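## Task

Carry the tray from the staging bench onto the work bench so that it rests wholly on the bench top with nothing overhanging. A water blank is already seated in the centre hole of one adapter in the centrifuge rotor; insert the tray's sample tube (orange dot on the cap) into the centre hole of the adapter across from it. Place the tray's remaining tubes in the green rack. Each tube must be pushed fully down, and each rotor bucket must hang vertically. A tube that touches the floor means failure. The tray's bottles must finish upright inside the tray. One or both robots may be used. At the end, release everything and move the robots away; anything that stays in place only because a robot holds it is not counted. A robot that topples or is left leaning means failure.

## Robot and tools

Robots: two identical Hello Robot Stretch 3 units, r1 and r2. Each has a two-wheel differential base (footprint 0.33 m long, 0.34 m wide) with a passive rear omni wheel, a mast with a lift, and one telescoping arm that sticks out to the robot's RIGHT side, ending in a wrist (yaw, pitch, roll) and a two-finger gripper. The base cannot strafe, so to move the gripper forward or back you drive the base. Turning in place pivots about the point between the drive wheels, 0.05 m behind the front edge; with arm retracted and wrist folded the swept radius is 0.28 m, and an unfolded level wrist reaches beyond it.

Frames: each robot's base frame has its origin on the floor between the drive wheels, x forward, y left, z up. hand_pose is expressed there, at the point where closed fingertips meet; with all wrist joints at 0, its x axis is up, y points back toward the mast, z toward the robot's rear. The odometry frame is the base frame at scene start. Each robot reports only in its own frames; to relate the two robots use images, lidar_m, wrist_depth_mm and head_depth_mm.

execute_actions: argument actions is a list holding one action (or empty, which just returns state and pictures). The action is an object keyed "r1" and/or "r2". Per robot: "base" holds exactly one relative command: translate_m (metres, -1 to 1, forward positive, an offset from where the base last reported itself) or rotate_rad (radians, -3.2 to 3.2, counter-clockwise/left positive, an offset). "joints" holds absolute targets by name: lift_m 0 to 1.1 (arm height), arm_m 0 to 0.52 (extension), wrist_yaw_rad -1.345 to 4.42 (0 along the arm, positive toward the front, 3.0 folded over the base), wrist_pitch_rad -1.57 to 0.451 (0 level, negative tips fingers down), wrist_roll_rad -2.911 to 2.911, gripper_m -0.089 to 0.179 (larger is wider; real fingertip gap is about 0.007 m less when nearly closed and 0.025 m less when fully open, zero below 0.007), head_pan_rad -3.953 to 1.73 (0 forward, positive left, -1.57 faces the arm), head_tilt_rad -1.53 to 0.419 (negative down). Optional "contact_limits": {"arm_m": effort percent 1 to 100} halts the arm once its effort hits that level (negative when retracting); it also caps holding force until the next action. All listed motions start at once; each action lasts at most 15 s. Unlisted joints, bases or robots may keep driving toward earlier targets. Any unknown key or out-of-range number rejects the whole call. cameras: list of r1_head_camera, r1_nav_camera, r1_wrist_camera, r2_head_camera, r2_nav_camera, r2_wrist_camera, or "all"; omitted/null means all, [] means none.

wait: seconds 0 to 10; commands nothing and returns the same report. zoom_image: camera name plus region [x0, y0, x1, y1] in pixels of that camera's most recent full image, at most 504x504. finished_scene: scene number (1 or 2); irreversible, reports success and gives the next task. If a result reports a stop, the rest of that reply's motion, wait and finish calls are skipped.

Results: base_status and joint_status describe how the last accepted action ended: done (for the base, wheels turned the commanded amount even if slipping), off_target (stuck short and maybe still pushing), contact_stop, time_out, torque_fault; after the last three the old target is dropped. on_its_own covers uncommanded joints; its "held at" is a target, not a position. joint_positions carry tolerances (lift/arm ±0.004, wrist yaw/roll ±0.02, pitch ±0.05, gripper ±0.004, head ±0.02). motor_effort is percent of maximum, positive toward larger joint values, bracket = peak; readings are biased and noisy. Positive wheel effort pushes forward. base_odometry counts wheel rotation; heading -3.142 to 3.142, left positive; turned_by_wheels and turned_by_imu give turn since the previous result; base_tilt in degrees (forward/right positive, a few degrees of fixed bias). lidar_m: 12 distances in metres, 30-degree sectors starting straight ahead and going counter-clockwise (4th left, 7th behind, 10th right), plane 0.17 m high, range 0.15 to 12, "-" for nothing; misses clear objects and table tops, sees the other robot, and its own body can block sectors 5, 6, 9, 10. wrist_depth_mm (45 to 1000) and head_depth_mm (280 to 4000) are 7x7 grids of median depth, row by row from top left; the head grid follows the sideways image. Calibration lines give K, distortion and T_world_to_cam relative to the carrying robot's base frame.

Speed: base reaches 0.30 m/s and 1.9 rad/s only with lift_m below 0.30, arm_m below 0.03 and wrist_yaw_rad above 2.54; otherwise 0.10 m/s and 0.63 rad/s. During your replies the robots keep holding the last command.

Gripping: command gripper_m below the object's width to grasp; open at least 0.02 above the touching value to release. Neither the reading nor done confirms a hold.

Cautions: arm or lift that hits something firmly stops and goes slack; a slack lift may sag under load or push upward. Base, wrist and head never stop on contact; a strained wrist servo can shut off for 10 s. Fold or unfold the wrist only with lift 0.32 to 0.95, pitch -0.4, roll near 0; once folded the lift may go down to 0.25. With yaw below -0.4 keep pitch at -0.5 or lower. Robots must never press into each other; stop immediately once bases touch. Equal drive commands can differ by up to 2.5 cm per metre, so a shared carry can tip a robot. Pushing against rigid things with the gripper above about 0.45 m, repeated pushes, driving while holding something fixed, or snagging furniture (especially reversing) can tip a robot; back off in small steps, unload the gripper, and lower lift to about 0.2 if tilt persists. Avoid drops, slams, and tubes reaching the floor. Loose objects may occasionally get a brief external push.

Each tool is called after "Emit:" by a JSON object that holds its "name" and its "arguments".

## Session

Emit:
{"name": "execute_actions", "arguments": {"actions": []}}

Scene clock: 0.00 s.
r1.base_odometry: x=+0.000 y=+0.000 heading=+0.000 (m, m, rad; r1's odometry frame)
r1.turned_by_wheels: +0.000 (rad since the last result)
r1.turned_by_imu: +0.000 (rad since the last result)
r1.base_tilt: forward=-0.7 right=-0.2 (deg)
r1.lidar_m: 1.30 2.73 2.60 1.40 2.52 1.27 1.28 4.26 1.65 1.11 1.02 1.04
r1.head_depth_mm: 1159 1148 1136 1130 1125 1112 1108 / 1284 1268 1260 1249 1240 1226 1220 / 1435 1426 1410 1407 1378 1366 1358 / 1642 1622 1602 1592 1574 1557 1542 / 1829 1877 1850 1843 1810 1789 1769 / 1916 2209 2185 2160 2118 2099 2027 / 1936 2609 2685 2644 2613 2538 2307
r1.base_status: not commanded
r1.joint_positions: lift_m=+0.572 arm_m=-0.001 wrist_yaw_rad=+3.135 wrist_pitch_rad=-0.323 wrist_roll_rad=+0.009 gripper_m=+0.037 head_pan_rad=+0.001 head_tilt_rad=-0.014
r1.joint_status: not commanded
r1.motor_effort: left_wheel=+0 right_wheel=+0 lift_m=+24 arm_m=+0 wrist_yaw_rad=+0 wrist_pitch_rad=+7 wrist_roll_rad=+1 gripper_m=+0 head_pan_rad=+0 head_tilt_rad=+1 (%)
r1.hand_pose: x=-0.0196 y=+0.0913 z=+0.6069 quat_wxyz=(+0.117, +0.701, +0.111, +0.695) (m; r1's base frame)
r1.wrist_depth_mm: - - - - - - - / - - - - - - - / - - - - - - - / - - - - - - - / - - - - - - - / 980 988 979 998 - 988 961 / 814 807 - 820 776 814 794
r2.base_odometry: x=+0.000 y=+0.000 heading=+0.000 (m, m, rad; r2's odometry frame)
r2.turned_by_wheels: +0.000 (rad since the last result)
r2.turned_by_imu: +0.000 (rad since the last result)
r2.base_tilt: forward=+0.8 right=-0.8 (deg)
r2.lidar_m: 2.41 1.90 1.28 1.19 1.21 1.54 3.36 1.37 1.17 2.40 1.77 1.27
r2.head_depth_mm: 1968 2550 - - 3085 2525 2279 / 1949 2517 - - 2835 2830 2337 / 1939 2669 - - - 3646 2410 / 1923 2819 - - - 3719 2426 / 1919 2797 - - - 3767 2451 / 1916 2772 - - - 3796 2477 / 1892 2744 - - - 3869 2491
r2.base_status: not commanded
r2.joint_positions: lift_m=+0.341 arm_m=-0.001 wrist_yaw_rad=+2.997 wrist_pitch_rad=-0.488 wrist_roll_rad=+0.019 gripper_m=+0.037 head_pan_rad=+0.000 head_tilt_rad=-0.001
r2.joint_status: not commanded
r2.motor_effort: left_wheel=-1 right_wheel=+0 lift_m=+35 arm_m=+1 wrist_yaw_rad=+0 wrist_pitch_rad=+6 wrist_roll_rad=+0 gripper_m=+0 head_pan_rad=+1 head_tilt_rad=+1 (%)
r2.hand_pose: x=+0.0098 y=+0.0687 z=+0.3386 quat_wxyz=(+0.222, +0.703, +0.119, +0.665) (m; r2's base frame)
r2.wrist_depth_mm: - - - - - - - / - - - - - - - / 954 975 945 943 918 930 941 / 787 766 738 754 737 778 744 / 658 640 - 635 656 634 624 / 561 551 - 566 - 537 544 / 487 - - - 480 472 477
pictures: r1_head_camera (sideways: a quarter turn clockwise sets it upright), r1_nav_camera (sideways: a quarter turn counterclockwise sets it upright), r1_wrist_camera, r2_head_camera (sideways: a quarter turn clockwise sets it upright), r2_nav_camera (sideways: a quarter turn counterclockwise sets it upright), r2_wrist_camera
camera_calibration (this result's frames):
r1_head_camera: T_world_to_cam=[[0.00196746, -0.0416451, -0.999131, 1.32564], [0.0247269, 0.998829, -0.0415838, 0.0553673], [0.999692, -0.0246236, 0.00299492, -0.0487287], [0, 0, 0, 1]] pos_world=[0.0447365, -0.00129598, 1.32693]
r1_nav_camera: T_world_to_cam=[[0.00902733, -0.0135224, 0.999868, -1.262], [0.0337063, -0.999336, -0.0138196, 0.0697909], [0.999391, 0.0338266, -0.00856555, -0.0342685], [0, 0, 0, 1]] pos_world=[0.0432877, 0.0538385, 1.26251]
r1_wrist_camera: T_world_to_cam=[[0.999561, -0.000466273, -0.0296306, 0.0433666], [-0.026589, -0.455603, -0.889786, 0.615717], [-0.0130849, 0.890183, -0.455415, 0.354086], [0, 0, 0, 1]] pos_world=[-0.0223431, -0.0346589, 0.710397]
r2_head_camera: T_world_to_cam=[[0.0297017, 0.0286686, -0.999148, 1.31408], [0.0214577, 0.99934, 0.029312, -0.0363516], [0.999328, -0.0223101, 0.0290669, -0.0911361], [0, 0, 0, 1]] pos_world=[0.0528246, -0.00337836, 1.31667]
r2_nav_camera: T_world_to_cam=[[-0.034775, 0.021401, 0.999166, -1.26191], [0.0318074, -0.999241, 0.0225096, 0.0219259], [0.998889, 0.0325637, 0.0340679, -0.0905775], [0, 0, 0, 1]] pos_world=[0.0458966, 0.0518649, 1.26345]
r2_wrist_camera: T_world_to_cam=[[0.990071, -0.139368, -0.018353, 0.00459421], [-0.0979114, -0.590027, -0.801425, 0.349327], [0.100864, 0.795264, -0.597814, 0.312825], [0, 0, 0, 1]] pos_world=[-0.00189833, -0.0420264, 0.467055]
Images, in order (width x height): r1_head_camera 896x504, r1_nav_camera 672x504, r1_wrist_camera 644x364, r2_head_camera 896x504, r2_nav_camera 672x504, r2_wrist_camera 644x364.

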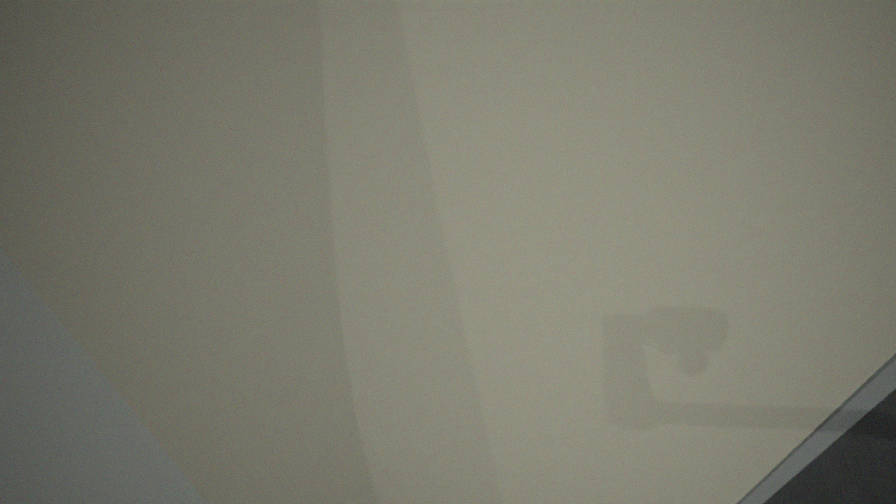

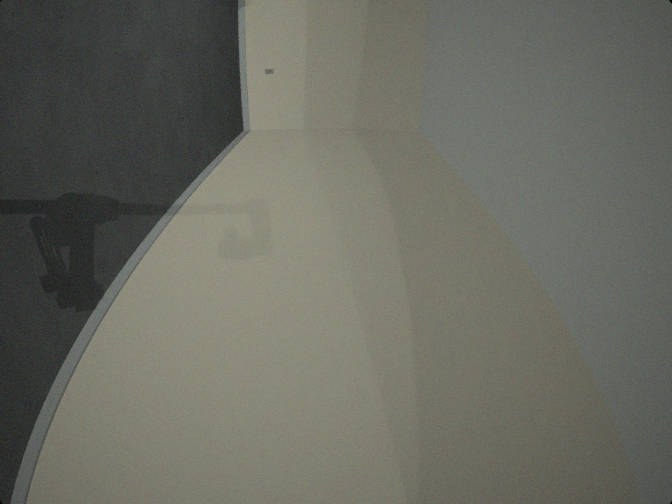

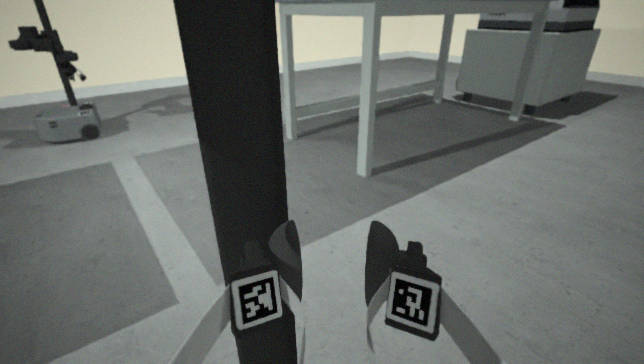

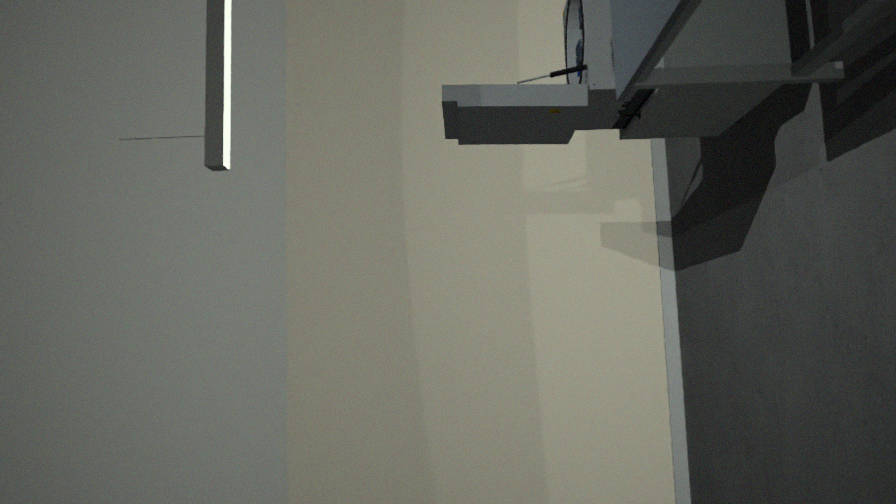

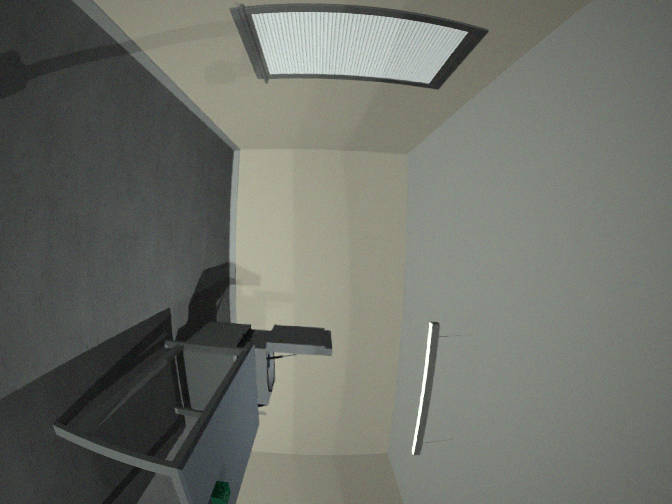

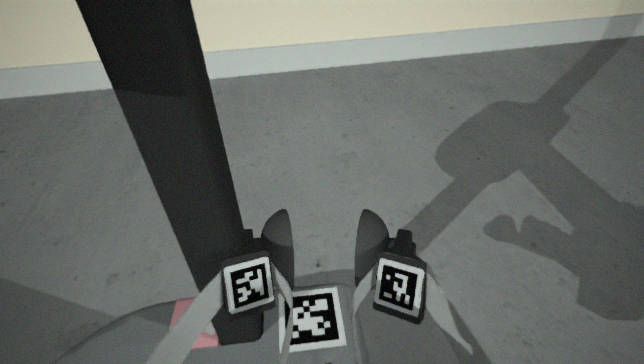

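Emit:
{"name": "execute_actions", "arguments": {"actions": [{"r1":{"base":{"rotate_rad":-2.85},"joints":{"head_pan_rad":0,"head_tilt_rad":-0.45,"lift_m":0.27}},"r2":{"base":{"rotate_rad":-2.8},"joints":{"head_pan_rad":0.6,"head_tilt_rad":-0.45,"lift_m":0.27}}}], "cameras": ["r1_head_camera","r1_nav_camera","r2_nav_camera","r2_head_camera"]}}

Scene clock: 5.90 s.
r1.base_odometry: x=+0.000 y=+0.000 heading=-2.850 (m, m, rad; r1's odometry frame)
r1.turned_by_wheels: -2.850 (rad since the last result)
r1.turned_by_imu: -2.851 (rad since the last result)
r1.base_tilt: forward=-0.8 right=-0.4 (deg)
r1.lidar_m: 2.42 2.52 1.27 1.03 1.03 1.12 1.76 2.60 1.40 1.91 2.42 1.27
r1.head_depth_mm: - - 2070 1684 2276 1750 1419 / - - 2414 2884 2269 1740 1407 / - - - 3240 2243 1723 1408 / 3922 - - 2989 2234 1708 1399 / 3813 - - 3159 2224 1710 1387 / 3627 3905 - 3108 2189 1699 1384 / 3550 3851 - 3085 2182 1678 1382
r1.base_status: done
r1.joint_positions: lift_m=+0.270 arm_m=-0.001 wrist_yaw_rad=+3.135 wrist_pitch_rad=-0.324 wrist_roll_rad=+0.009 gripper_m=+0.037 head_pan_rad=+0.001 head_tilt_rad=-0.445
r1.joint_status: all done
r1.motor_effort: left_wheel=+1(7) right_wheel=-3(3) lift_m=+22(24) arm_m=-1(0) wrist_yaw_rad=+0(0) wrist_pitch_rad=+7(8) wrist_roll_rad=+0(0) gripper_m=+1(1) head_pan_rad=-1(1) head_tilt_rad=-2(21) (%)
r1.hand_pose: x=-0.0196 y=+0.0912 z=+0.3043 quat_wxyz=(+0.117, +0.701, +0.111, +0.695) (m; r1's base frame)
r1.wrist_depth_mm: 784 831 - - - - - / 826 891 - - - - - / 859 961 - - - - - / 891 889 887 864 864 873 869 / 684 685 678 689 713 689 679 / 560 555 563 560 - 553 555 / 464 491 - 493 449 470 477
r2.base_odometry: x=+0.000 y=+0.000 heading=-2.800 (m, m, rad; r2's odometry frame)
r2.turned_by_wheels: -2.800 (rad since the last result)
r2.turned_by_imu: -2.813 (rad since the last result)
r2.base_tilt: forward=+0.8 right=-0.9 (deg)
r2.lidar_m: 1.81 1.17 1.70 2.53 1.35 1.65 2.51 1.40 1.19 1.19 1.36 2.28
r2.head_depth_mm: - - 2090 2874 2088 1695 1397 / - - 1808 2710 2189 1707 1399 / - - 1958 1537 2191 1657 1399 / - - - 1327 1970 1554 1402 / - - - 1463 2223 1720 1409 / 3647 3775 - 1755 2131 1732 1412 / 3308 3519 3688 2800 2233 1721 1417
r2.base_status: done
r2.joint_positions: lift_m=+0.270 arm_m=-0.001 wrist_yaw_rad=+2.997 wrist_pitch_rad=-0.489 wrist_roll_rad=+0.019 gripper_m=+0.037 head_pan_rad=+0.593 head_tilt_rad=-0.445
r2.joint_status: all done
r2.motor_effort: left_wheel=+1(12) right_wheel=-3(9) lift_m=+22(31) arm_m=+1(1) wrist_yaw_rad=+0(0) wrist_pitch_rad=+6(6) wrist_roll_rad=+0(0) gripper_m=+0(1) head_pan_rad=+5(50) head_tilt_rad=-2(21) (%)
r2.hand_pose: x=+0.0098 y=+0.0686 z=+0.2675 quat_wxyz=(+0.222, +0.703, +0.119, +0.665) (m; r2's base frame)
r2.wrist_depth_mm: - - - - - - - / - - - - - - - / 821 810 810 796 796 800 774 / 666 659 651 636 640 625 625 / 559 545 - 553 551 536 523 / 486 - - - - 454 457 / - - - - 399 407 395
pictures: r1_head_camera (sideways: a quarter turn clockwise sets it upright), r1_nav_camera (sideways: a quarter turn counterclockwise sets it upright), r2_head_camera (sideways: a quarter turn clockwise sets it upright), r2_nav_camera (sideways: a quarter turn counterclockwise sets it upright)
camera_calibration (this result's frames):
r1_head_camera: T_world_to_cam=[[-0.415495, -0.0420836, -0.908621, 1.20981], [0.00498978, 0.998809, -0.0485424, 0.0645213], [0.909582, -0.024703, -0.41479, 0.495614], [0, 0, 0, 1]] pos_world=[0.0515466, -0.00128823, 1.30797]
r1_nav_camera: T_world_to_cam=[[0.425799, -0.0130845, 0.904723, -1.14013], [0.0249639, -0.999345, -0.026202, 0.0859535], [0.904473, 0.0337422, -0.425194, 0.508591], [0, 0, 0, 1]] pos_world=[0.0233157, 0.0538181, 1.25001]
r2_head_camera: T_world_to_cam=[[-0.350093, -0.201362, -0.914816, 1.20604], [-0.531559, 0.84685, 0.0170216, -0.0169639], [0.771285, 0.492238, -0.403512, 0.473315], [0, 0, 0, 1]] pos_world=[0.0481491, 0.0242335, 1.29458]
r2_nav_camera: T_world_to_cam=[[0.318338, 0.240344, 0.917004, -1.15653], [0.589878, -0.807463, 0.00685672, 0.0389086], [0.742095, 0.538738, -0.39882, 0.474454], [0, 0, 0, 1]] pos_world=[-0.00687148, 0.0537768, 1.2495]
Images, in order (width x height): r1_head_camera 896x504, r1_nav_camera 672x504, r2_head_camera 896x504, r2_nav_camera 672x504.

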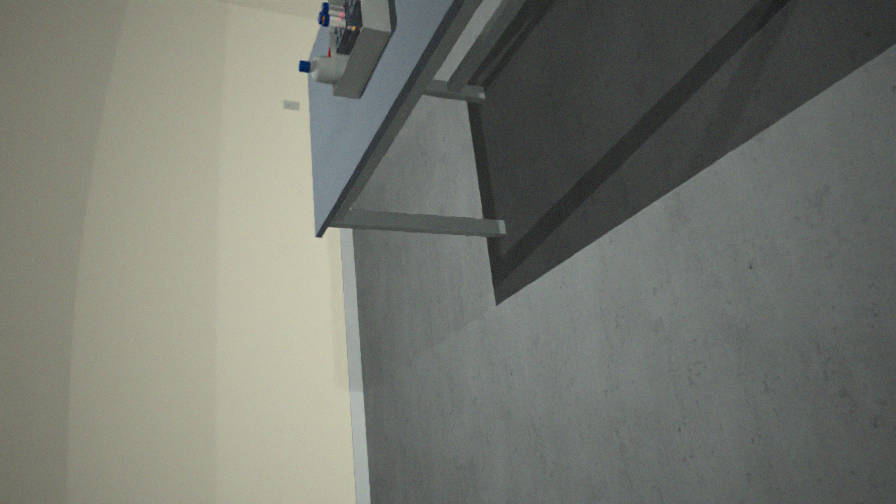

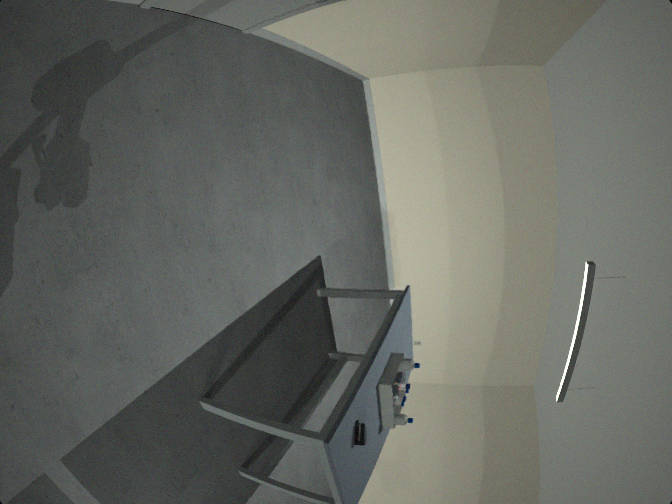

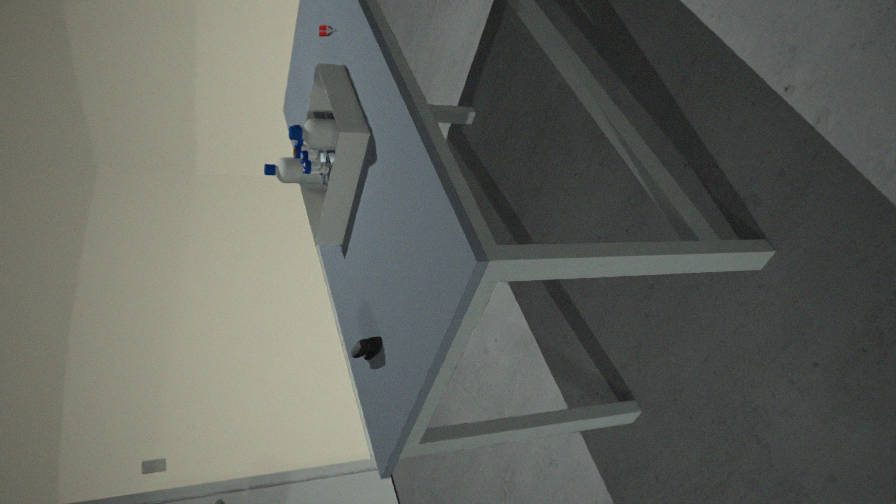

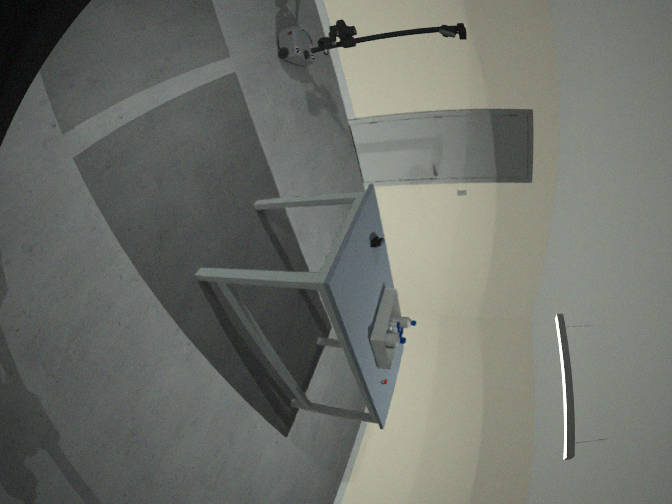

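Emit:
{"name": "execute_actions", "arguments": {"actions": [{"r1":{"base":{"rotate_rad":0.04}},"r2":{"base":{"rotate_rad":0.06}}}], "cameras": []}}

Emit:
{"name": "execute_actions", "arguments": {"actions": [{"r1":{"base":{"translate_m":1}},"r2":{"base":{"translate_m":1}}}], "cameras": []}}

Emit:
{"name": "execute_actions", "arguments": {"actions": [{"r1":{"base":{"translate_m":0.7},"joints":{"head_pan_rad":-1.2,"head_tilt_rad":-0.7}},"r2":{"base":{"translate_m":0.65},"joints":{"head_pan_rad":1.2,"head_tilt_rad":-0.7}}}], "cameras": ["r1_head_camera","r2_head_camera"]}}

Scene clock: 9.67 s.
r1.base_odometry: x=+0.000 y=+0.000 heading=-2.810 (m, m, rad; r1's odometry frame)
r1.turned_by_wheels: +0.040 (rad since the last result)
r1.turned_by_imu: +0.040 (rad since the last result)
r1.base_tilt: forward=-0.8 right=-0.3 (deg)
r1.lidar_m: 2.42 2.31 1.24 1.03 1.02 1.14 1.86 2.59 1.40 1.91 1.82 1.27
r1.head_depth_mm: - - 2468 2562 2273 1753 1426 / - - 2432 3055 2266 1749 1415 / - - - 2993 2260 1733 1401 / 3894 - - 3190 2240 1710 1399 / 3744 - - 3122 2232 1707 1392 / 3671 3899 - 3161 2197 1693 1379 / 3525 3790 - 3114 2173 1689 1379
r1.base_status: done
r1.joint_positions: lift_m=+0.270 arm_m=-0.001 wrist_yaw_rad=+3.135 wrist_pitch_rad=-0.324 wrist_roll_rad=+0.009 gripper_m=+0.037 head_pan_rad=+0.001 head_tilt_rad=-0.445
r1.joint_status: not commanded
r1.motor_effort: left_wheel=-1(4) right_wheel=+0(3) lift_m=+23(22) arm_m=-1(2) wrist_yaw_rad=+1(0) wrist_pitch_rad=+7(8) wrist_roll_rad=+1(0) gripper_m=+1(0) head_pan_rad=-1(0) head_tilt_rad=-2(2) (%)
r1.hand_pose: x=-0.0196 y=+0.0912 z=+0.3043 quat_wxyz=(+0.117, +0.701, +0.111, +0.695) (m; r1's base frame)
r1.wrist_depth_mm: 795 869 - - - - - / 835 905 - - - - - / 896 949 - - - - - / 904 887 903 883 857 902 863 / 678 697 681 684 716 698 684 / 558 567 549 553 - 552 555 / 478 479 - 494 454 466 466
r2.base_odometry: x=+0.000 y=+0.000 heading=-2.740 (m, m, rad; r2's odometry frame)
r2.turned_by_wheels: +0.060 (rad since the last result)
r2.turned_by_imu: +0.060 (rad since the last result)
r2.base_tilt: forward=+0.7 right=-1.0 (deg)
r2.lidar_m: 1.63 1.17 1.71 1.79 1.46 1.84 2.26 1.35 1.19 1.19 1.41 2.54
r2.head_depth_mm: - - 1899 2699 2087 1702 1392 / - - 1754 1536 2182 1657 1403 / - - 1987 1361 2103 1594 1401 / - - - 1366 2031 1617 1414 / 3656 - - 1568 2198 1723 1412 / 3458 3648 3827 2634 2116 1724 1411 / 3217 3410 3589 3128 2236 1732 1412
r2.base_status: done
r2.joint_positions: lift_m=+0.270 arm_m=-0.001 wrist_yaw_rad=+2.997 wrist_pitch_rad=-0.489 wrist_roll_rad=+0.019 gripper_m=+0.037 head_pan_rad=+0.593 head_tilt_rad=-0.445
r2.joint_status: not commanded
r2.motor_effort: left_wheel=-3(7) right_wheel=+3(6) lift_m=+22(22) arm_m=+1(1) wrist_yaw_rad=+0(0) wrist_pitch_rad=+6(6) wrist_roll_rad=+0(0) gripper_m=-1(0) head_pan_rad=+4(5) head_tilt_rad=-1(1) (%)
r2.hand_pose: x=+0.0098 y=+0.0686 z=+0.2675 quat_wxyz=(+0.222, +0.703, +0.119, +0.665) (m; r2's base frame)
r2.wrist_depth_mm: - - - - - - - / - - - - - - - / 817 816 812 792 796 789 779 / 656 654 645 639 630 638 625 / 548 547 - 561 552 538 527 / 483 - - - - 461 457 / - - - - 401 405 405
pictures: none
No camera images: the call's "cameras" was empty. Leave "cameras" out to get every camera's image.

Scene clock: 14.70 s.
r1.base_odometry: x=-0.946 y=-0.325 heading=-2.810 (m, m, rad; r1's odometry frame)
r1.turned_by_wheels: +0.000 (rad since the last result)
r1.turned_by_imu: +0.006 (rad since the last result)
r1.base_tilt: forward=-0.7 right=-0.3 (deg)
r1.lidar_m: 1.42 2.99 1.61 1.32 1.31 1.50 2.47 2.04 2.33 0.70 1.34 1.50
r1.head_depth_mm: 3345 3602 3981 1374 2018 1740 1422 / 3210 3479 3807 1445 2250 1742 1413 / 3093 3337 3631 3074 2056 1722 1405 / 3016 3200 3491 3219 2239 1717 1397 / 2915 3128 3402 3168 2214 1705 1391 / 2808 3050 3240 3106 2190 1691 1383 / 2739 2942 3160 3099 2189 1678 1380
r1.base_status: done
r1.joint_positions: lift_m=+0.270 arm_m=-0.001 wrist_yaw_rad=+3.135 wrist_pitch_rad=-0.324 wrist_roll_rad=+0.009 gripper_m=+0.037 head_pan_rad=+0.001 head_tilt_rad=-0.446
r1.joint_status: not commanded
r1.motor_effort: left_wheel=-1(5) right_wheel=+2(6) lift_m=+23(23) arm_m=-1(1) wrist_yaw_rad=+1(0) wrist_pitch_rad=+8(8) wrist_roll_rad=+0(0) gripper_m=+1(0) head_pan_rad=+0(1) head_tilt_rad=-2(2) (%)
r1.hand_pose: x=-0.0196 y=+0.0912 z=+0.3043 quat_wxyz=(+0.117, +0.701, +0.112, +0.695) (m; r1's base frame)
r1.wrist_depth_mm: - - - - - - - / - - - - - - - / - - - - - - - / 901 845 886 880 866 882 872 / 696 681 676 701 706 664 673 / 571 567 567 557 - 551 555 / 471 487 - 489 460 467 465
r2.base_odometry: x=-0.921 y=-0.391 heading=-2.740 (m, m, rad; r2's odometry frame)
r2.turned_by_wheels: +0.000 (rad since the last result)
r2.turned_by_imu: +0.002 (rad since the last result)
r2.base_tilt: forward=+0.8 right=-0.9 (deg)
r2.lidar_m: 1.07 0.64 0.56 0.57 2.26 2.00 2.81 1.68 1.48 1.49 1.76 3.18
r2.head_depth_mm: 3270 3443 3642 1265 2095 1652 1394 / 3554 3769 - 1273 1039 1707 1326 / 3836 - - 1281 959 1710 1370 / 3674 - - 1158 923 1622 1400 / 3378 3590 3832 1143 903 796 1409 / 3194 3354 3547 1219 905 744 1420 / 2981 3145 3319 1210 933 723 1345
r2.base_status: done
r2.joint_positions: lift_m=+0.270 arm_m=-0.001 wrist_yaw_rad=+2.997 wrist_pitch_rad=-0.489 wrist_roll_rad=+0.019 gripper_m=+0.037 head_pan_rad=+0.593 head_tilt_rad=-0.445
r2.joint_status: not commanded
r2.motor_effort: left_wheel=-4(9) right_wheel=+3(10) lift_m=+22(21) arm_m=+1(1) wrist_yaw_rad=+0(0) wrist_pitch_rad=+6(6) wrist_roll_rad=+0(0) gripper_m=+0(1) head_pan_rad=+5(5) head_tilt_rad=-1(2) (%)
r2.hand_pose: x=+0.0098 y=+0.0686 z=+0.2675 quat_wxyz=(+0.222, +0.703, +0.119, +0.665) (m; r2's base frame)
r2.wrist_depth_mm: - - - - - - - / - - - 638 635 611 573 / 818 807 806 753 801 758 761 / 650 646 640 644 650 646 626 / 546 552 - 565 557 531 531 / 486 - - - - 454 457 / - - - - 401 405 408
pictures: none
No camera images: the call's "cameras" was empty. Leave "cameras" out to get every camera's image.

Scene clock: 18.73 s.
r1.base_odometry: x=-1.607 y=-0.553 heading=-2.810 (m, m, rad; r1's odometry frame)
r1.turned_by_wheels: +0.000 (rad since the last result)
r1.turned_by_imu: +0.004 (rad since the last result)
r1.base_tilt: forward=-0.7 right=-0.3 (deg)
r1.lidar_m: 2.66 2.66 1.87 1.53 1.54 1.76 2.88 2.63 0.94 1.12 1.12 0.74
r1.head_depth_mm: 2711 2992 1064 835 700 1363 1227 / 2658 2974 1045 861 694 1382 1219 / 2715 3053 1036 779 693 1380 1211 / 2772 3092 1085 766 687 1378 1204 / 2784 3101 1120 850 684 1392 1199 / 2819 3094 1109 841 680 1386 1201 / 2807 3144 1097 835 676 1383 1191
r1.base_status: done
r1.joint_positions: lift_m=+0.270 arm_m=-0.001 wrist_yaw_rad=+3.135 wrist_pitch_rad=-0.324 wrist_roll_rad=+0.009 gripper_m=+0.037 head_pan_rad=-1.193 head_tilt_rad=-0.692
r1.joint_status: all done
r1.motor_effort: left_wheel=-1(4) right_wheel=+2(5) lift_m=+23(22) arm_m=-1(0) wrist_yaw_rad=+0(0) wrist_pitch_rad=+8(7) wrist_roll_rad=+1(0) gripper_m=+0(0) head_pan_rad=-4(58) head_tilt_rad=-3(17) (%)
r1.hand_pose: x=-0.0196 y=+0.0912 z=+0.3043 quat_wxyz=(+0.117, +0.701, +0.112, +0.695) (m; r1's base frame)
r1.wrist_depth_mm: - - - - - - - / - - - - - - - / - - - - - - - / 871 919 881 886 874 891 840 / 674 692 666 695 713 675 691 / 557 553 552 558 - 546 546 / 477 496 - 503 453 464 465
r2.base_odometry: x=-1.519 y=-0.645 heading=-2.740 (m, m, rad; r2's odometry frame)
r2.turned_by_wheels: +0.000 (rad since the last result)
r2.turned_by_imu: +0.001 (rad since the last result)
r2.base_tilt: forward=+0.6 right=-0.9 (deg)
r2.lidar_m: 0.70 0.42 0.37 0.37 0.44 0.80 3.17 1.90 1.67 1.68 1.98 2.74
r2.head_depth_mm: 2756 3071 1073 833 680 599 1205 / 2723 3017 1076 832 680 588 1209 / 2704 2984 1083 834 681 587 1210 / 2668 2958 1041 796 666 588 1213 / 2573 2856 935 786 666 577 1208 / 2583 2865 1094 786 654 578 1216 / 2569 2849 1097 654 653 578 1188
r2.base_status: done
r2.joint_positions: lift_m=+0.270 arm_m=-0.001 wrist_yaw_rad=+2.997 wrist_pitch_rad=-0.490 wrist_roll_rad=+0.019 gripper_m=+0.037 head_pan_rad=+1.193 head_tilt_rad=-0.691
r2.joint_status: all done
r2.motor_effort: left_wheel=-3(9) right_wheel=+2(12) lift_m=+22(22) arm_m=+1(1) wrist_yaw_rad=+0(0) wrist_pitch_rad=+6(6) wrist_roll_rad=+0(0) gripper_m=+0(1) head_pan_rad=+5(47) head_tilt_rad=-3(16) (%)
r2.hand_pose: x=+0.0098 y=+0.0685 z=+0.2674 quat_wxyz=(+0.222, +0.703, +0.119, +0.665) (m; r2's base frame)
r2.wrist_depth_mm: - - - - - - - / - - - - - - 955 / 738 744 511 499 469 449 433 / 646 667 650 642 642 607 608 / 551 549 - 552 554 529 528 / 480 - - - - 463 452 / - - - - 398 403 401
pictures: r1_head_camera (sideways: a quarter turn clockwise sets it upright), r2_head_camera (sideways: a quarter turn clockwise sets it upright)
camera_calibration (this result's frames):
r1_head_camera: T_world_to_cam=[[-0.269118, 0.565368, -0.779702, 1.04081], [0.92619, 0.373918, -0.0485481, 0.0588937], [0.264097, -0.735217, -0.624266, 0.772098], [0, 0, 0, 1]] pos_world=[0.0216435, -0.042799, 1.29637]
r2_head_camera: T_world_to_cam=[[-0.25305, -0.559818, -0.789031, 1.04142], [-0.915693, 0.401787, 0.00860446, -0.00365838], [0.312205, 0.724687, -0.614293, 0.750365], [0, 0, 0, 1]] pos_world=[0.0259133, 0.0406938, 1.28269]
Images, in order (width x height): r1_head_camera 896x504, r2_head_camera 896x504.

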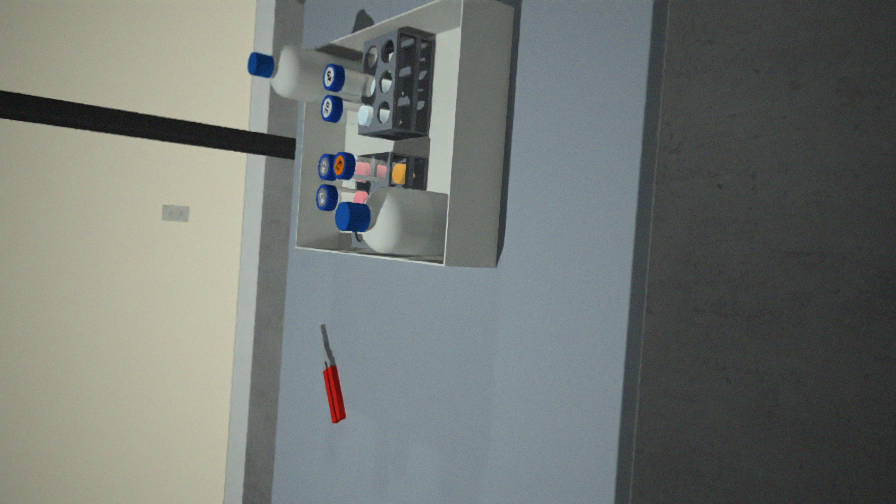

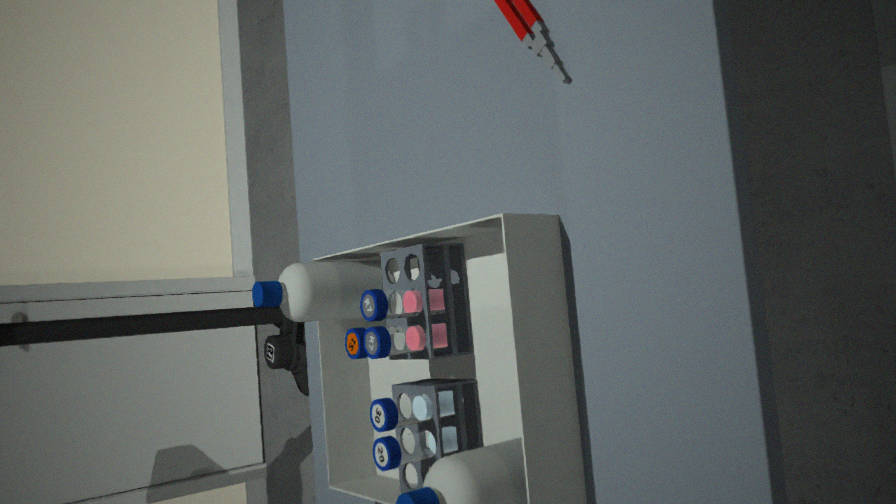

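Emit:
{"name": "execute_actions", "arguments": {"actions": [{"r1":{"base":{"rotate_rad":0.28},"joints":{"lift_m":0.9,"wrist_pitch_rad":-0.4}},"r2":{"base":{"rotate_rad":2.85},"joints":{"wrist_pitch_rad":-0.4}}}], "cameras": []}}

Emit:
{"name": "execute_actions", "arguments": {"actions": [{"r1":{"base":{"translate_m":-0.075},"joints":{"wrist_yaw_rad":0,"head_pan_rad":-1.57}},"r2":{"base":{"translate_m":0.075},"joints":{"lift_m":0.94,"head_pan_rad":-1.57}}}], "cameras": []}}

Emit:
{"name": "execute_actions", "arguments": {"actions": [{"r1":{"joints":{"lift_m":1.08,"wrist_pitch_rad":-1.45,"wrist_roll_rad":1.57,"gripper_m":0.07}},"r2":{"joints":{"wrist_yaw_rad":0}}}], "cameras": []}}

Emit:
{"name": "execute_actions", "arguments": {"actions": [{"r1":{"joints":{"arm_m":0.46}},"r2":{"joints":{"lift_m":1.08,"arm_m":0.375,"wrist_pitch_rad":-1.45,"wrist_roll_rad":1.57,"gripper_m":0.07}}}], "cameras": ["r1_head_camera","r2_head_camera","r1_wrist_camera","r2_wrist_camera"]}}

Scene clock: 29.13 s.
r1.base_odometry: x=-1.607 y=-0.553 heading=-2.530 (m, m, rad; r1's odometry frame)
r1.turned_by_wheels: +0.280 (rad since the last result)
r1.turned_by_imu: +0.280 (rad since the last result)
r1.base_tilt: forward=-0.7 right=-0.3 (deg)
r1.lidar_m: 2.66 2.30 1.64 1.54 1.58 2.14 2.62 0.94 1.17 1.12 1.15 0.74
r1.head_depth_mm: 2643 2887 1165 712 701 629 - / 2746 3039 1152 836 697 1355 - / 2830 3124 1144 862 691 1445 - / 2932 3248 1130 853 688 1397 1237 / 3012 3385 1125 849 721 1394 1201 / 3122 3424 1110 843 743 1384 1195 / 3236 3485 2685 836 1524 1378 1186
r1.base_status: done
r1.joint_positions: lift_m=+0.900 arm_m=-0.001 wrist_yaw_rad=+3.135 wrist_pitch_rad=-0.414 wrist_roll_rad=+0.009 gripper_m=+0.037 head_pan_rad=-1.193 head_tilt_rad=-0.692
r1.joint_status: all done
r1.motor_effort: left_wheel=-1(6) right_wheel=+1(5) lift_m=+26(26) arm_m=-1(2) wrist_yaw_rad=+0(0) wrist_pitch_rad=+7(7) wrist_roll_rad=+0(0) gripper_m=+0(0) head_pan_rad=-5(5) head_tilt_rad=-3(3) (%)
r1.hand_pose: x=-0.0197 y=+0.0810 z=+0.9136 quat_wxyz=(+0.149, +0.695, +0.142, +0.689) (m; r1's base frame)
r1.wrist_depth_mm: - - - - - - - / - - - - - - - / - - - - - - - / - - - - - - - / - - - - - - - / - - - - - - - / - - - - - - -
r2.base_odometry: x=-1.519 y=-0.645 heading=+0.110 (m, m, rad; r2's odometry frame)
r2.turned_by_wheels: +2.850 (rad since the last result)
r2.turned_by_imu: +2.862 (rad since the last result)
r2.base_tilt: forward=+0.8 right=-0.7 (deg)
r2.lidar_m: 2.56 2.36 1.73 1.67 1.74 2.39 2.73 0.53 0.39 0.37 0.39 0.53
r2.head_depth_mm: 1759 1997 2276 2012 1651 1391 1206 / 1684 1888 2141 2020 1647 1399 1202 / 1618 1811 2045 2030 1656 1394 1208 / 1563 1725 1949 2027 1660 1398 1211 / 1500 1659 1848 1990 1666 1399 1212 / 1441 1581 1764 1919 1662 1401 1210 / 1392 1530 1692 1864 1667 1412 1217
r2.base_status: done
r2.joint_positions: lift_m=+0.270 arm_m=-0.001 wrist_yaw_rad=+2.997 wrist_pitch_rad=-0.422 wrist_roll_rad=+0.019 gripper_m=+0.037 head_pan_rad=+1.193 head_tilt_rad=-0.692
r2.joint_status: all done
r2.motor_effort: left_wheel=-4(11) right_wheel=+3(13) lift_m=+22(22) arm_m=+0(0) wrist_yaw_rad=+0(0) wrist_pitch_rad=+9(11) wrist_roll_rad=+0(0) gripper_m=+0(0) head_pan_rad=+5(5) head_tilt_rad=-3(4) (%)
r2.hand_pose: x=+0.0111 y=+0.0775 z=+0.2823 quat_wxyz=(+0.199, +0.706, +0.096, +0.672) (m; r2's base frame)
r2.wrist_depth_mm: - - - - - - - / - - - - - - - / 936 941 933 901 915 903 895 / 729 725 716 720 702 700 708 / 600 601 - 591 600 581 579 / 501 516 - - - 497 487 / - - - - 425 427 422
pictures: none
No camera images: the call's "cameras" was empty. Leave "cameras" out to get every camera's image.

Scene clock: 36.07 s.
r1.base_odometry: x=-1.546 y=-0.510 heading=-2.530 (m, m, rad; r1's odometry frame)
r1.turned_by_wheels: +0.000 (rad since the last result)
r1.turned_by_imu: +0.000 (rad since the last result)
r1.base_tilt: forward=-0.7 right=-0.4 (deg)
r1.lidar_m: 2.74 2.29 1.63 1.54 1.58 2.14 2.56 0.87 1.17 1.12 1.16 0.80
r1.head_depth_mm: 2806 3076 1171 874 700 - - / 2802 3089 1155 841 693 - - / 2759 3090 974 782 713 - - / 1263 3031 1046 779 729 - - / 2736 3089 1043 760 683 1396 1203 / 2761 3073 1103 790 680 1388 1196 / 2762 3033 1096 836 674 1386 1193
r1.base_status: done
r1.joint_positions: lift_m=+0.900 arm_m=-0.001 wrist_yaw_rad=+0.002 wrist_pitch_rad=-0.414 wrist_roll_rad=+0.009 gripper_m=+0.037 head_pan_rad=-1.563 head_tilt_rad=-0.692
r1.joint_status: all done
r1.motor_effort: left_wheel=-2(6) right_wheel=+1(1) lift_m=+26(26) arm_m=-1(1) wrist_yaw_rad=-1(1) wrist_pitch_rad=+7(7) wrist_roll_rad=+0(1) gripper_m=+1(0) head_pan_rad=-5(39) head_tilt_rad=-3(2) (%)
r1.hand_pose: x=-0.0211 y=-0.3690 z=+0.9136 quat_wxyz=(+0.689, +0.145, -0.695, -0.145) (m; r1's base frame)
r1.wrist_depth_mm: - - - - - - - / - - 738 684 862 932 - / 667 663 439 591 570 650 639 / 497 501 450 452 455 496 487 / 411 408 403 403 417 396 397 / 337 340 340 334 - 333 329 / 307 307 - - - - -
r2.base_odometry: x=-1.444 y=-0.637 heading=+0.110 (m, m, rad; r2's odometry frame)
r2.turned_by_wheels: +0.000 (rad since the last result)
r2.turned_by_imu: +0.000 (rad since the last result)
r2.base_tilt: forward=+0.8 right=-0.9 (deg)
r2.lidar_m: 2.48 2.36 1.74 1.67 1.74 2.39 2.81 0.53 0.39 0.37 0.39 0.53
r2.head_depth_mm: 2659 2969 1071 830 - - 1174 / 2637 2953 1034 804 680 - 1189 / 2649 2960 858 796 680 - - / 1191 2829 982 790 676 - - / 2615 2909 981 648 674 - 1155 / 2605 2904 1088 815 685 598 1168 / 2620 2937 1095 843 686 578 1212
r2.base_status: done
r2.joint_positions: lift_m=+0.939 arm_m=-0.001 wrist_yaw_rad=+2.997 wrist_pitch_rad=-0.421 wrist_roll_rad=+0.019 gripper_m=+0.037 head_pan_rad=-1.563 head_tilt_rad=-0.692
r2.joint_status: all done
r2.motor_effort: left_wheel=-4(10) right_wheel=+2(10) lift_m=+46(47) arm_m=+0(0) wrist_yaw_rad=-1(1) wrist_pitch_rad=+9(9) wrist_roll_rad=+0(0) gripper_m=+0(1) head_pan_rad=-4(54) head_tilt_rad=-3(3) (%)
r2.hand_pose: x=+0.0111 y=+0.0776 z=+0.9515 quat_wxyz=(+0.199, +0.706, +0.096, +0.673) (m; r2's base frame)
r2.wrist_depth_mm: - - - - - - - / - - - - - - - / - - - - - - - / - - - - - - - / - - - - - - - / - - - - - - - / - - - - - - -
pictures: none
No camera images: the call's "cameras" was empty. Leave "cameras" out to get every camera's image.

Scene clock: 38.57 s.
r1.base_odometry: x=-1.546 y=-0.510 heading=-2.530 (m, m, rad; r1's odometry frame)
r1.turned_by_wheels: +0.000 (rad since the last result)
r1.turned_by_imu: +0.000 (rad since the last result)
r1.base_tilt: forward=-0.8 right=-0.3 (deg)
r1.lidar_m: 2.73 2.30 1.63 1.54 1.58 2.13 2.55 0.87 1.18 1.12 1.15 0.80
r1.head_depth_mm: - - - - - - 1196 / - - - - - - - / - - - - - - - / 1167 2952 1046 828 706 - - / 2733 3092 1037 760 703 - 1148 / 2731 3032 1110 789 680 1386 1190 / 2734 3045 1098 834 674 1382 1191
r1.base_status: not commanded
r1.joint_positions: lift_m=+1.080 arm_m=-0.001 wrist_yaw_rad=+0.001 wrist_pitch_rad=-1.444 wrist_roll_rad=+1.562 gripper_m=+0.070 head_pan_rad=-1.563 head_tilt_rad=-0.692
r1.joint_status: all done
r1.motor_effort: left_wheel=+0(1) right_wheel=+1(1) lift_m=+26(26) arm_m=-1(2) wrist_yaw_rad=-1(1) wrist_pitch_rad=-3(7) wrist_roll_rad=+4(4) gripper_m=+0(81) head_pan_rad=-4(5) head_tilt_rad=-3(3) (%)
r1.hand_pose: x=-0.0215 y=-0.1523 z=+0.9613 quat_wxyz=(+0.004, +0.003, -0.750, -0.661) (m; r1's base frame)
r1.wrist_depth_mm: 377 - - - - 995 935 / 378 - - - - - 975 / 396 - - - - - 954 / 401 - - - - - - / 410 - - - - - - / 422 - - - - - - / 434 435 - - - - -
r2.base_odometry: x=-1.444 y=-0.637 heading=+0.110 (m, m, rad; r2's odometry frame)
r2.turned_by_wheels: +0.000 (rad since the last result)
r2.turned_by_imu: +0.000 (rad since the last result)
r2.base_tilt: forward=+0.8 right=-0.9 (deg)
r2.lidar_m: 2.49 2.35 1.73 1.68 1.74 2.40 2.81 0.53 0.39 0.37 0.39 0.53
r2.head_depth_mm: 2661 2929 1074 832 - - - / 2655 2952 1034 802 680 - - / 2630 2922 858 799 - - - / 1473 2880 984 791 - - 1214 / 2636 2919 979 648 665 589 1211 / 2621 2927 1091 818 672 578 1210 / 2625 2936 1094 845 685 578 1213
r2.base_status: not commanded
r2.joint_positions: lift_m=+0.939 arm_m=-0.001 wrist_yaw_rad=+0.002 wrist_pitch_rad=-0.421 wrist_roll_rad=+0.019 gripper_m=+0.037 head_pan_rad=-1.563 head_tilt_rad=-0.692
r2.joint_status: all done
r2.motor_effort: left_wheel=-4(4) right_wheel=+2(1) lift_m=+46(45) arm_m=+0(0) wrist_yaw_rad=-1(0) wrist_pitch_rad=+9(9) wrist_roll_rad=+0(0) gripper_m=+1(1) head_pan_rad=-4(4) head_tilt_rad=-3(2) (%)
r2.hand_pose: x=-0.0212 y=-0.3681 z=+0.9515 quat_wxyz=(+0.685, +0.147, -0.698, -0.149) (m; r2's base frame)
r2.wrist_depth_mm: - - - - - - - / - - - - 850 - - / 677 737 366 539 554 696 684 / 563 561 367 523 511 536 529 / 461 456 387 377 371 431 440 / 388 379 - 382 - 376 378 / 335 334 329 333 329 328 326
pictures: none
No camera images: the call's "cameras" was empty. Leave "cameras" out to get every camera's image.

Scene clock: 43.13 s.
r1.base_odometry: x=-1.546 y=-0.510 heading=-2.530 (m, m, rad; r1's odometry frame)
r1.turned_by_wheels: +0.000 (rad since the last result)
r1.turned_by_imu: +0.000 (rad since the last result)
r1.base_tilt: forward=-0.7 right=-0.2 (deg)
r1.lidar_m: 2.74 2.29 1.64 1.53 1.58 2.14 2.55 0.87 1.17 1.12 1.15 0.80
r1.head_depth_mm: 2807 3137 1164 877 699 1422 1223 / 2823 3121 1154 841 694 1422 1218 / - 3183 971 783 690 1411 1214 / 864 1613 1046 778 687 1402 1206 / 2720 3102 1046 757 683 1391 1203 / 2763 3091 1109 787 678 1395 1193 / 2723 3017 1093 835 675 1380 1188
r1.base_status: not commanded
r1.joint_positions: lift_m=+1.080 arm_m=+0.460 wrist_yaw_rad=+0.000 wrist_pitch_rad=-1.444 wrist_roll_rad=+1.564 gripper_m=+0.070 head_pan_rad=-1.563 head_tilt_rad=-0.692
r1.joint_status: all done
r1.motor_effort: left_wheel=-1(1) right_wheel=+1(2) lift_m=+26(27) arm_m=+5(6) wrist_yaw_rad=+0(1) wrist_pitch_rad=-3(3) wrist_roll_rad=+3(4) gripper_m=-1(0) head_pan_rad=-4(5) head_tilt_rad=-3(3) (%)
r1.hand_pose: x=-0.0215 y=-0.6126 z=+0.9613 quat_wxyz=(+0.003, +0.002, -0.750, -0.661) (m; r1's base frame)
r1.wrist_depth_mm: 370 352 331 334 319 314 930 / 353 319 347 336 328 318 - / 313 323 359 345 336 329 - / 320 339 367 356 344 332 - / 403 328 371 360 350 342 - / 277 330 363 351 362 351 - / 365 346 238 326 366 - -
r2.base_odometry: x=-1.444 y=-0.637 heading=+0.110 (m, m, rad; r2's odometry frame)
r2.turned_by_wheels: +0.000 (rad since the last result)
r2.turned_by_imu: +0.000 (rad since the last result)
r2.base_tilt: forward=+0.7 right=-1.0 (deg)
r2.lidar_m: 2.50 2.36 1.74 1.67 1.74 2.38 2.81 0.53 0.39 0.37 0.39 0.53
r2.head_depth_mm: 2678 2981 1072 830 679 585 1204 / 2732 2927 1036 803 667 585 1204 / - 3002 862 797 663 587 1207 / - - 1057 788 664 589 1208 / 2597 2909 979 647 666 589 1208 / 2632 2923 1090 817 672 578 1211 / 2622 2895 1093 843 686 579 1215
r2.base_status: not commanded
r2.joint_positions: lift_m=+1.080 arm_m=+0.375 wrist_yaw_rad=+0.000 wrist_pitch_rad=-1.443 wrist_roll_rad=+1.564 gripper_m=+0.070 head_pan_rad=-1.563 head_tilt_rad=-0.692
r2.joint_status: all done
r2.motor_effort: left_wheel=-4(4) right_wheel=+2(2) lift_m=+45(48) arm_m=+3(6) wrist_yaw_rad=+2(1) wrist_pitch_rad=-2(10) wrist_roll_rad=+4(5) gripper_m=+1(96) head_pan_rad=-4(4) head_tilt_rad=-3(3) (%)
r2.hand_pose: x=-0.0215 y=-0.5281 z=+0.9610 quat_wxyz=(+0.003, +0.002, -0.751, -0.661) (m; r2's base frame)
r2.wrist_depth_mm: 337 303 340 339 330 319 - / 343 298 360 348 336 330 - / 387 294 366 357 346 333 - / 408 386 374 368 353 345 - / 423 325 386 374 360 355 - / 419 340 - 313 374 363 - / 451 432 292 256 386 376 -
pictures: r1_head_camera (sideways: a quarter turn clockwise sets it upright), r1_wrist_camera, r2_head_camera (sideways: a quarter turn clockwise sets it upright), r2_wrist_camera
camera_calibration (this result's frames):
r1_head_camera: T_world_to_cam=[[-0.046387, 0.624543, -0.779612, 1.03933], [0.998729, 0.0135781, -0.0485472, 0.0584501], [-0.0197342, -0.780872, -0.624379, 0.773976], [0, 0, 0, 1]] pos_world=[0.00510942, -0.0455225, 1.29636]
r1_wrist_camera: T_world_to_cam=[[0.0114715, 0.989953, -0.140928, 0.747927], [0.988953, 0.00959773, 0.14792, -0.0803781], [0.147786, -0.141068, -0.978907, 1.01709], [0, 0, 0, 1]] pos_world=[-0.0794017, -0.596162, 1.11293]
r2_head_camera: T_world_to_cam=[[0.0240089, 0.614581, -0.788488, 1.03902], [0.99957, -0.0280498, 0.008573, -0.0153006], [-0.0168481, -0.788355, -0.61499, 0.753279], [0, 0, 0, 1]] pos_world=[0.00303956, -0.0451403, 1.28265]
r2_wrist_camera: T_world_to_cam=[[-0.0108715, 0.990107, -0.139891, 0.655601], [0.988544, 0.0317034, 0.147564, -0.0673435], [0.150539, -0.136684, -0.97911, 1.03798], [0, 0, 0, 1]] pos_world=[-0.0825564, -0.505105, 1.11794]
Images, in order (width x height): r1_head_camera 896x504, r1_wrist_camera 644x364, r2_head_camera 896x504, r2_wrist_camera 644x364.

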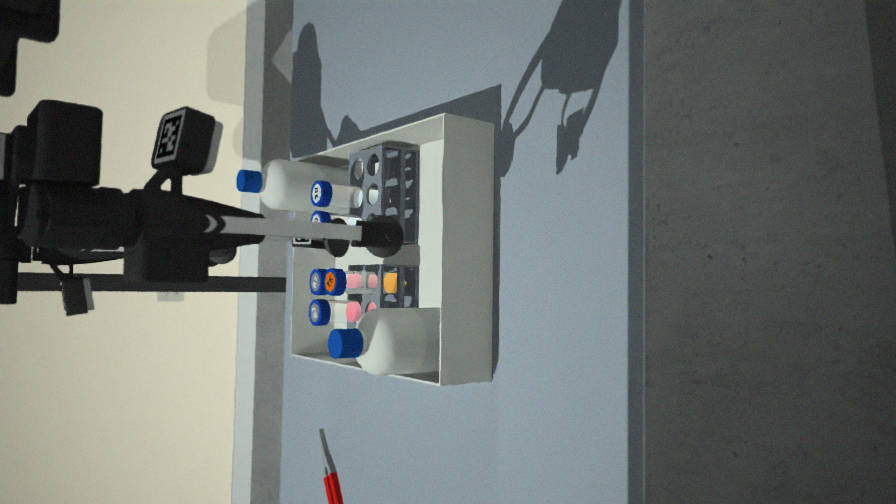

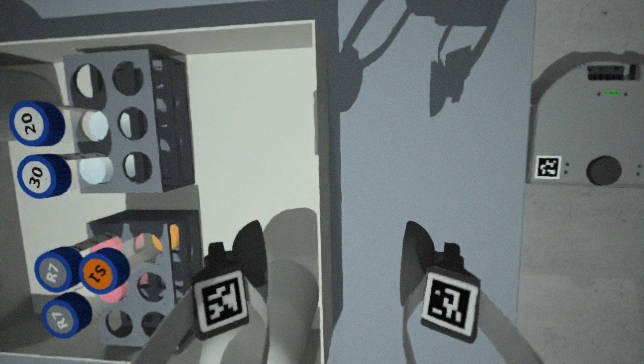

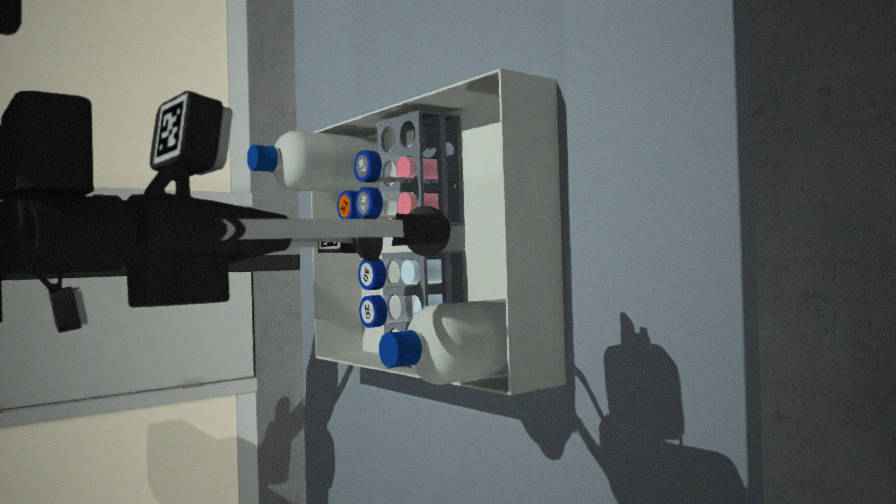

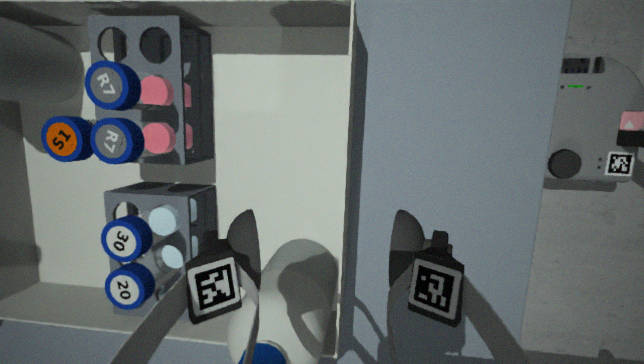

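Emit:
{"name": "execute_actions", "arguments": {"actions": [{"r1":{"base":{"translate_m":0.01},"joints":{"arm_m":0.477,"lift_m":0.975}},"r2":{"joints":{"arm_m":0.365,"lift_m":0.975}}}], "cameras": ["r1_wrist_camera","r2_wrist_camera"]}}

Scene clock: 48.57 s.
r1.base_odometry: x=-1.554 y=-0.516 heading=-2.531 (m, m, rad; r1's odometry frame)
r1.turned_by_wheels: +0.000 (rad since the last result)
r1.turned_by_imu: +0.000 (rad since the last result)
r1.base_tilt: forward=-0.7 right=-0.2 (deg)
r1.lidar_m: 2.72 2.30 1.63 1.54 1.58 2.14 2.57 0.88 1.17 1.12 1.15 0.79
r1.head_depth_mm: 2759 - - 872 699 1419 1224 / 2740 3160 1129 829 696 1414 1216 / 2710 - 959 781 692 1405 1207 / 856 1584 895 776 686 1411 1205 / 2742 3038 1039 756 681 1393 1201 / 2755 3036 1108 813 678 1384 1194 / 2714 3035 1097 833 675 1375 1193
r1.base_status: done
r1.joint_positions: lift_m=+0.975 arm_m=+0.477 wrist_yaw_rad=+0.000 wrist_pitch_rad=-1.445 wrist_roll_rad=+1.564 gripper_m=+0.070 head_pan_rad=-1.563 head_tilt_rad=-0.692
r1.joint_status: all done
r1.motor_effort: left_wheel=-1(2) right_wheel=+1(6) lift_m=+22(23) arm_m=+5(5) wrist_yaw_rad=-1(0) wrist_pitch_rad=-3(3) wrist_roll_rad=+3(3) gripper_m=+1(0) head_pan_rad=-5(5) head_tilt_rad=-3(3) (%)
r1.hand_pose: x=-0.0215 y=-0.6296 z=+0.8566 quat_wxyz=(+0.003, +0.002, -0.750, -0.661) (m; r1's base frame)
r1.wrist_depth_mm: 225 245 239 232 225 218 213 / 200 250 244 239 231 222 216 / 211 257 252 241 235 228 221 / 212 262 254 245 240 232 227 / 258 269 262 251 246 238 231 / 220 261 266 253 255 243 235 / 226 255 214 234 258 246 243
r2.base_odometry: x=-1.444 y=-0.637 heading=+0.110 (m, m, rad; r2's odometry frame)
r2.turned_by_wheels: +0.000 (rad since the last result)
r2.turned_by_imu: +0.000 (rad since the last result)
r2.base_tilt: forward=+0.6 right=-0.7 (deg)
r2.lidar_m: 2.48 2.36 1.73 1.67 1.74 2.40 2.81 0.53 0.39 0.37 0.39 0.53
r2.head_depth_mm: 2665 - 989 830 678 586 1206 / 2607 3016 1079 802 666 587 1205 / 2585 - 850 796 664 587 1205 / 764 - - 785 664 588 1205 / 2614 2917 979 648 666 589 1212 / 2615 2898 1090 816 672 578 1212 / 2631 2914 1098 843 686 579 1212
r2.base_status: not commanded
r2.joint_positions: lift_m=+0.976 arm_m=+0.365 wrist_yaw_rad=+0.000 wrist_pitch_rad=-1.443 wrist_roll_rad=+1.564 gripper_m=+0.070 head_pan_rad=-1.563 head_tilt_rad=-0.692
r2.joint_status: all done
r2.motor_effort: left_wheel=-4(4) right_wheel=+2(2) lift_m=+21(41) arm_m=-1(0) wrist_yaw_rad=+0(1) wrist_pitch_rad=-2(2) wrist_roll_rad=+4(4) gripper_m=+1(1) head_pan_rad=-3(3) head_tilt_rad=-3(3) (%)
r2.hand_pose: x=-0.0215 y=-0.5186 z=+0.8570 quat_wxyz=(+0.003, +0.002, -0.750, -0.661) (m; r2's base frame)
r2.wrist_depth_mm: 216 250 245 237 232 225 218 / 203 258 251 245 238 231 225 / 208 265 259 253 244 236 229 / 251 275 266 259 252 242 235 / 226 276 272 264 255 247 244 / 227 273 - 267 266 254 974 / 241 293 202 256 271 260 -
pictures: r1_wrist_camera, r2_wrist_camera
camera_calibration (this result's frames):
r1_wrist_camera: T_world_to_cam=[[0.011472, 0.989991, -0.140662, 0.749721], [0.988953, 0.00955748, 0.147923, -0.0647469], [0.147786, -0.140805, -0.978945, 0.912348], [0, 0, 0, 1]] pos_world=[-0.0794017, -0.613135, 1.00817]
r2_wrist_camera: T_world_to_cam=[[-0.0108712, 0.990152, -0.139576, 0.631387], [0.988544, 0.0316562, 0.147574, -0.0523318], [0.150539, -0.136373, -0.979153, 0.937648], [0, 0, 0, 1]] pos_world=[-0.0825564, -0.495643, 1.01395]
Images, in order (width x height): r1_wrist_camera 644x364, r2_wrist_camera 644x364.

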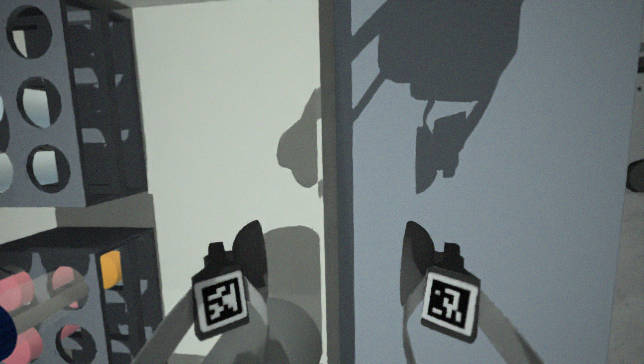

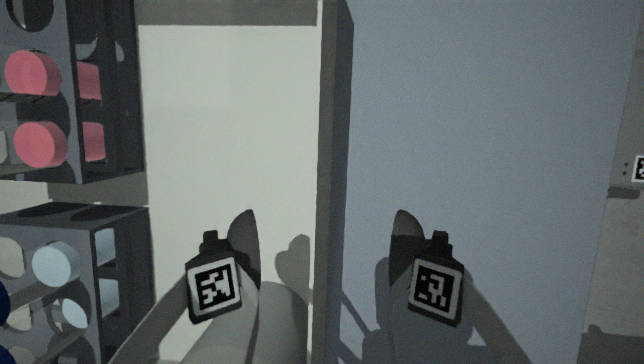

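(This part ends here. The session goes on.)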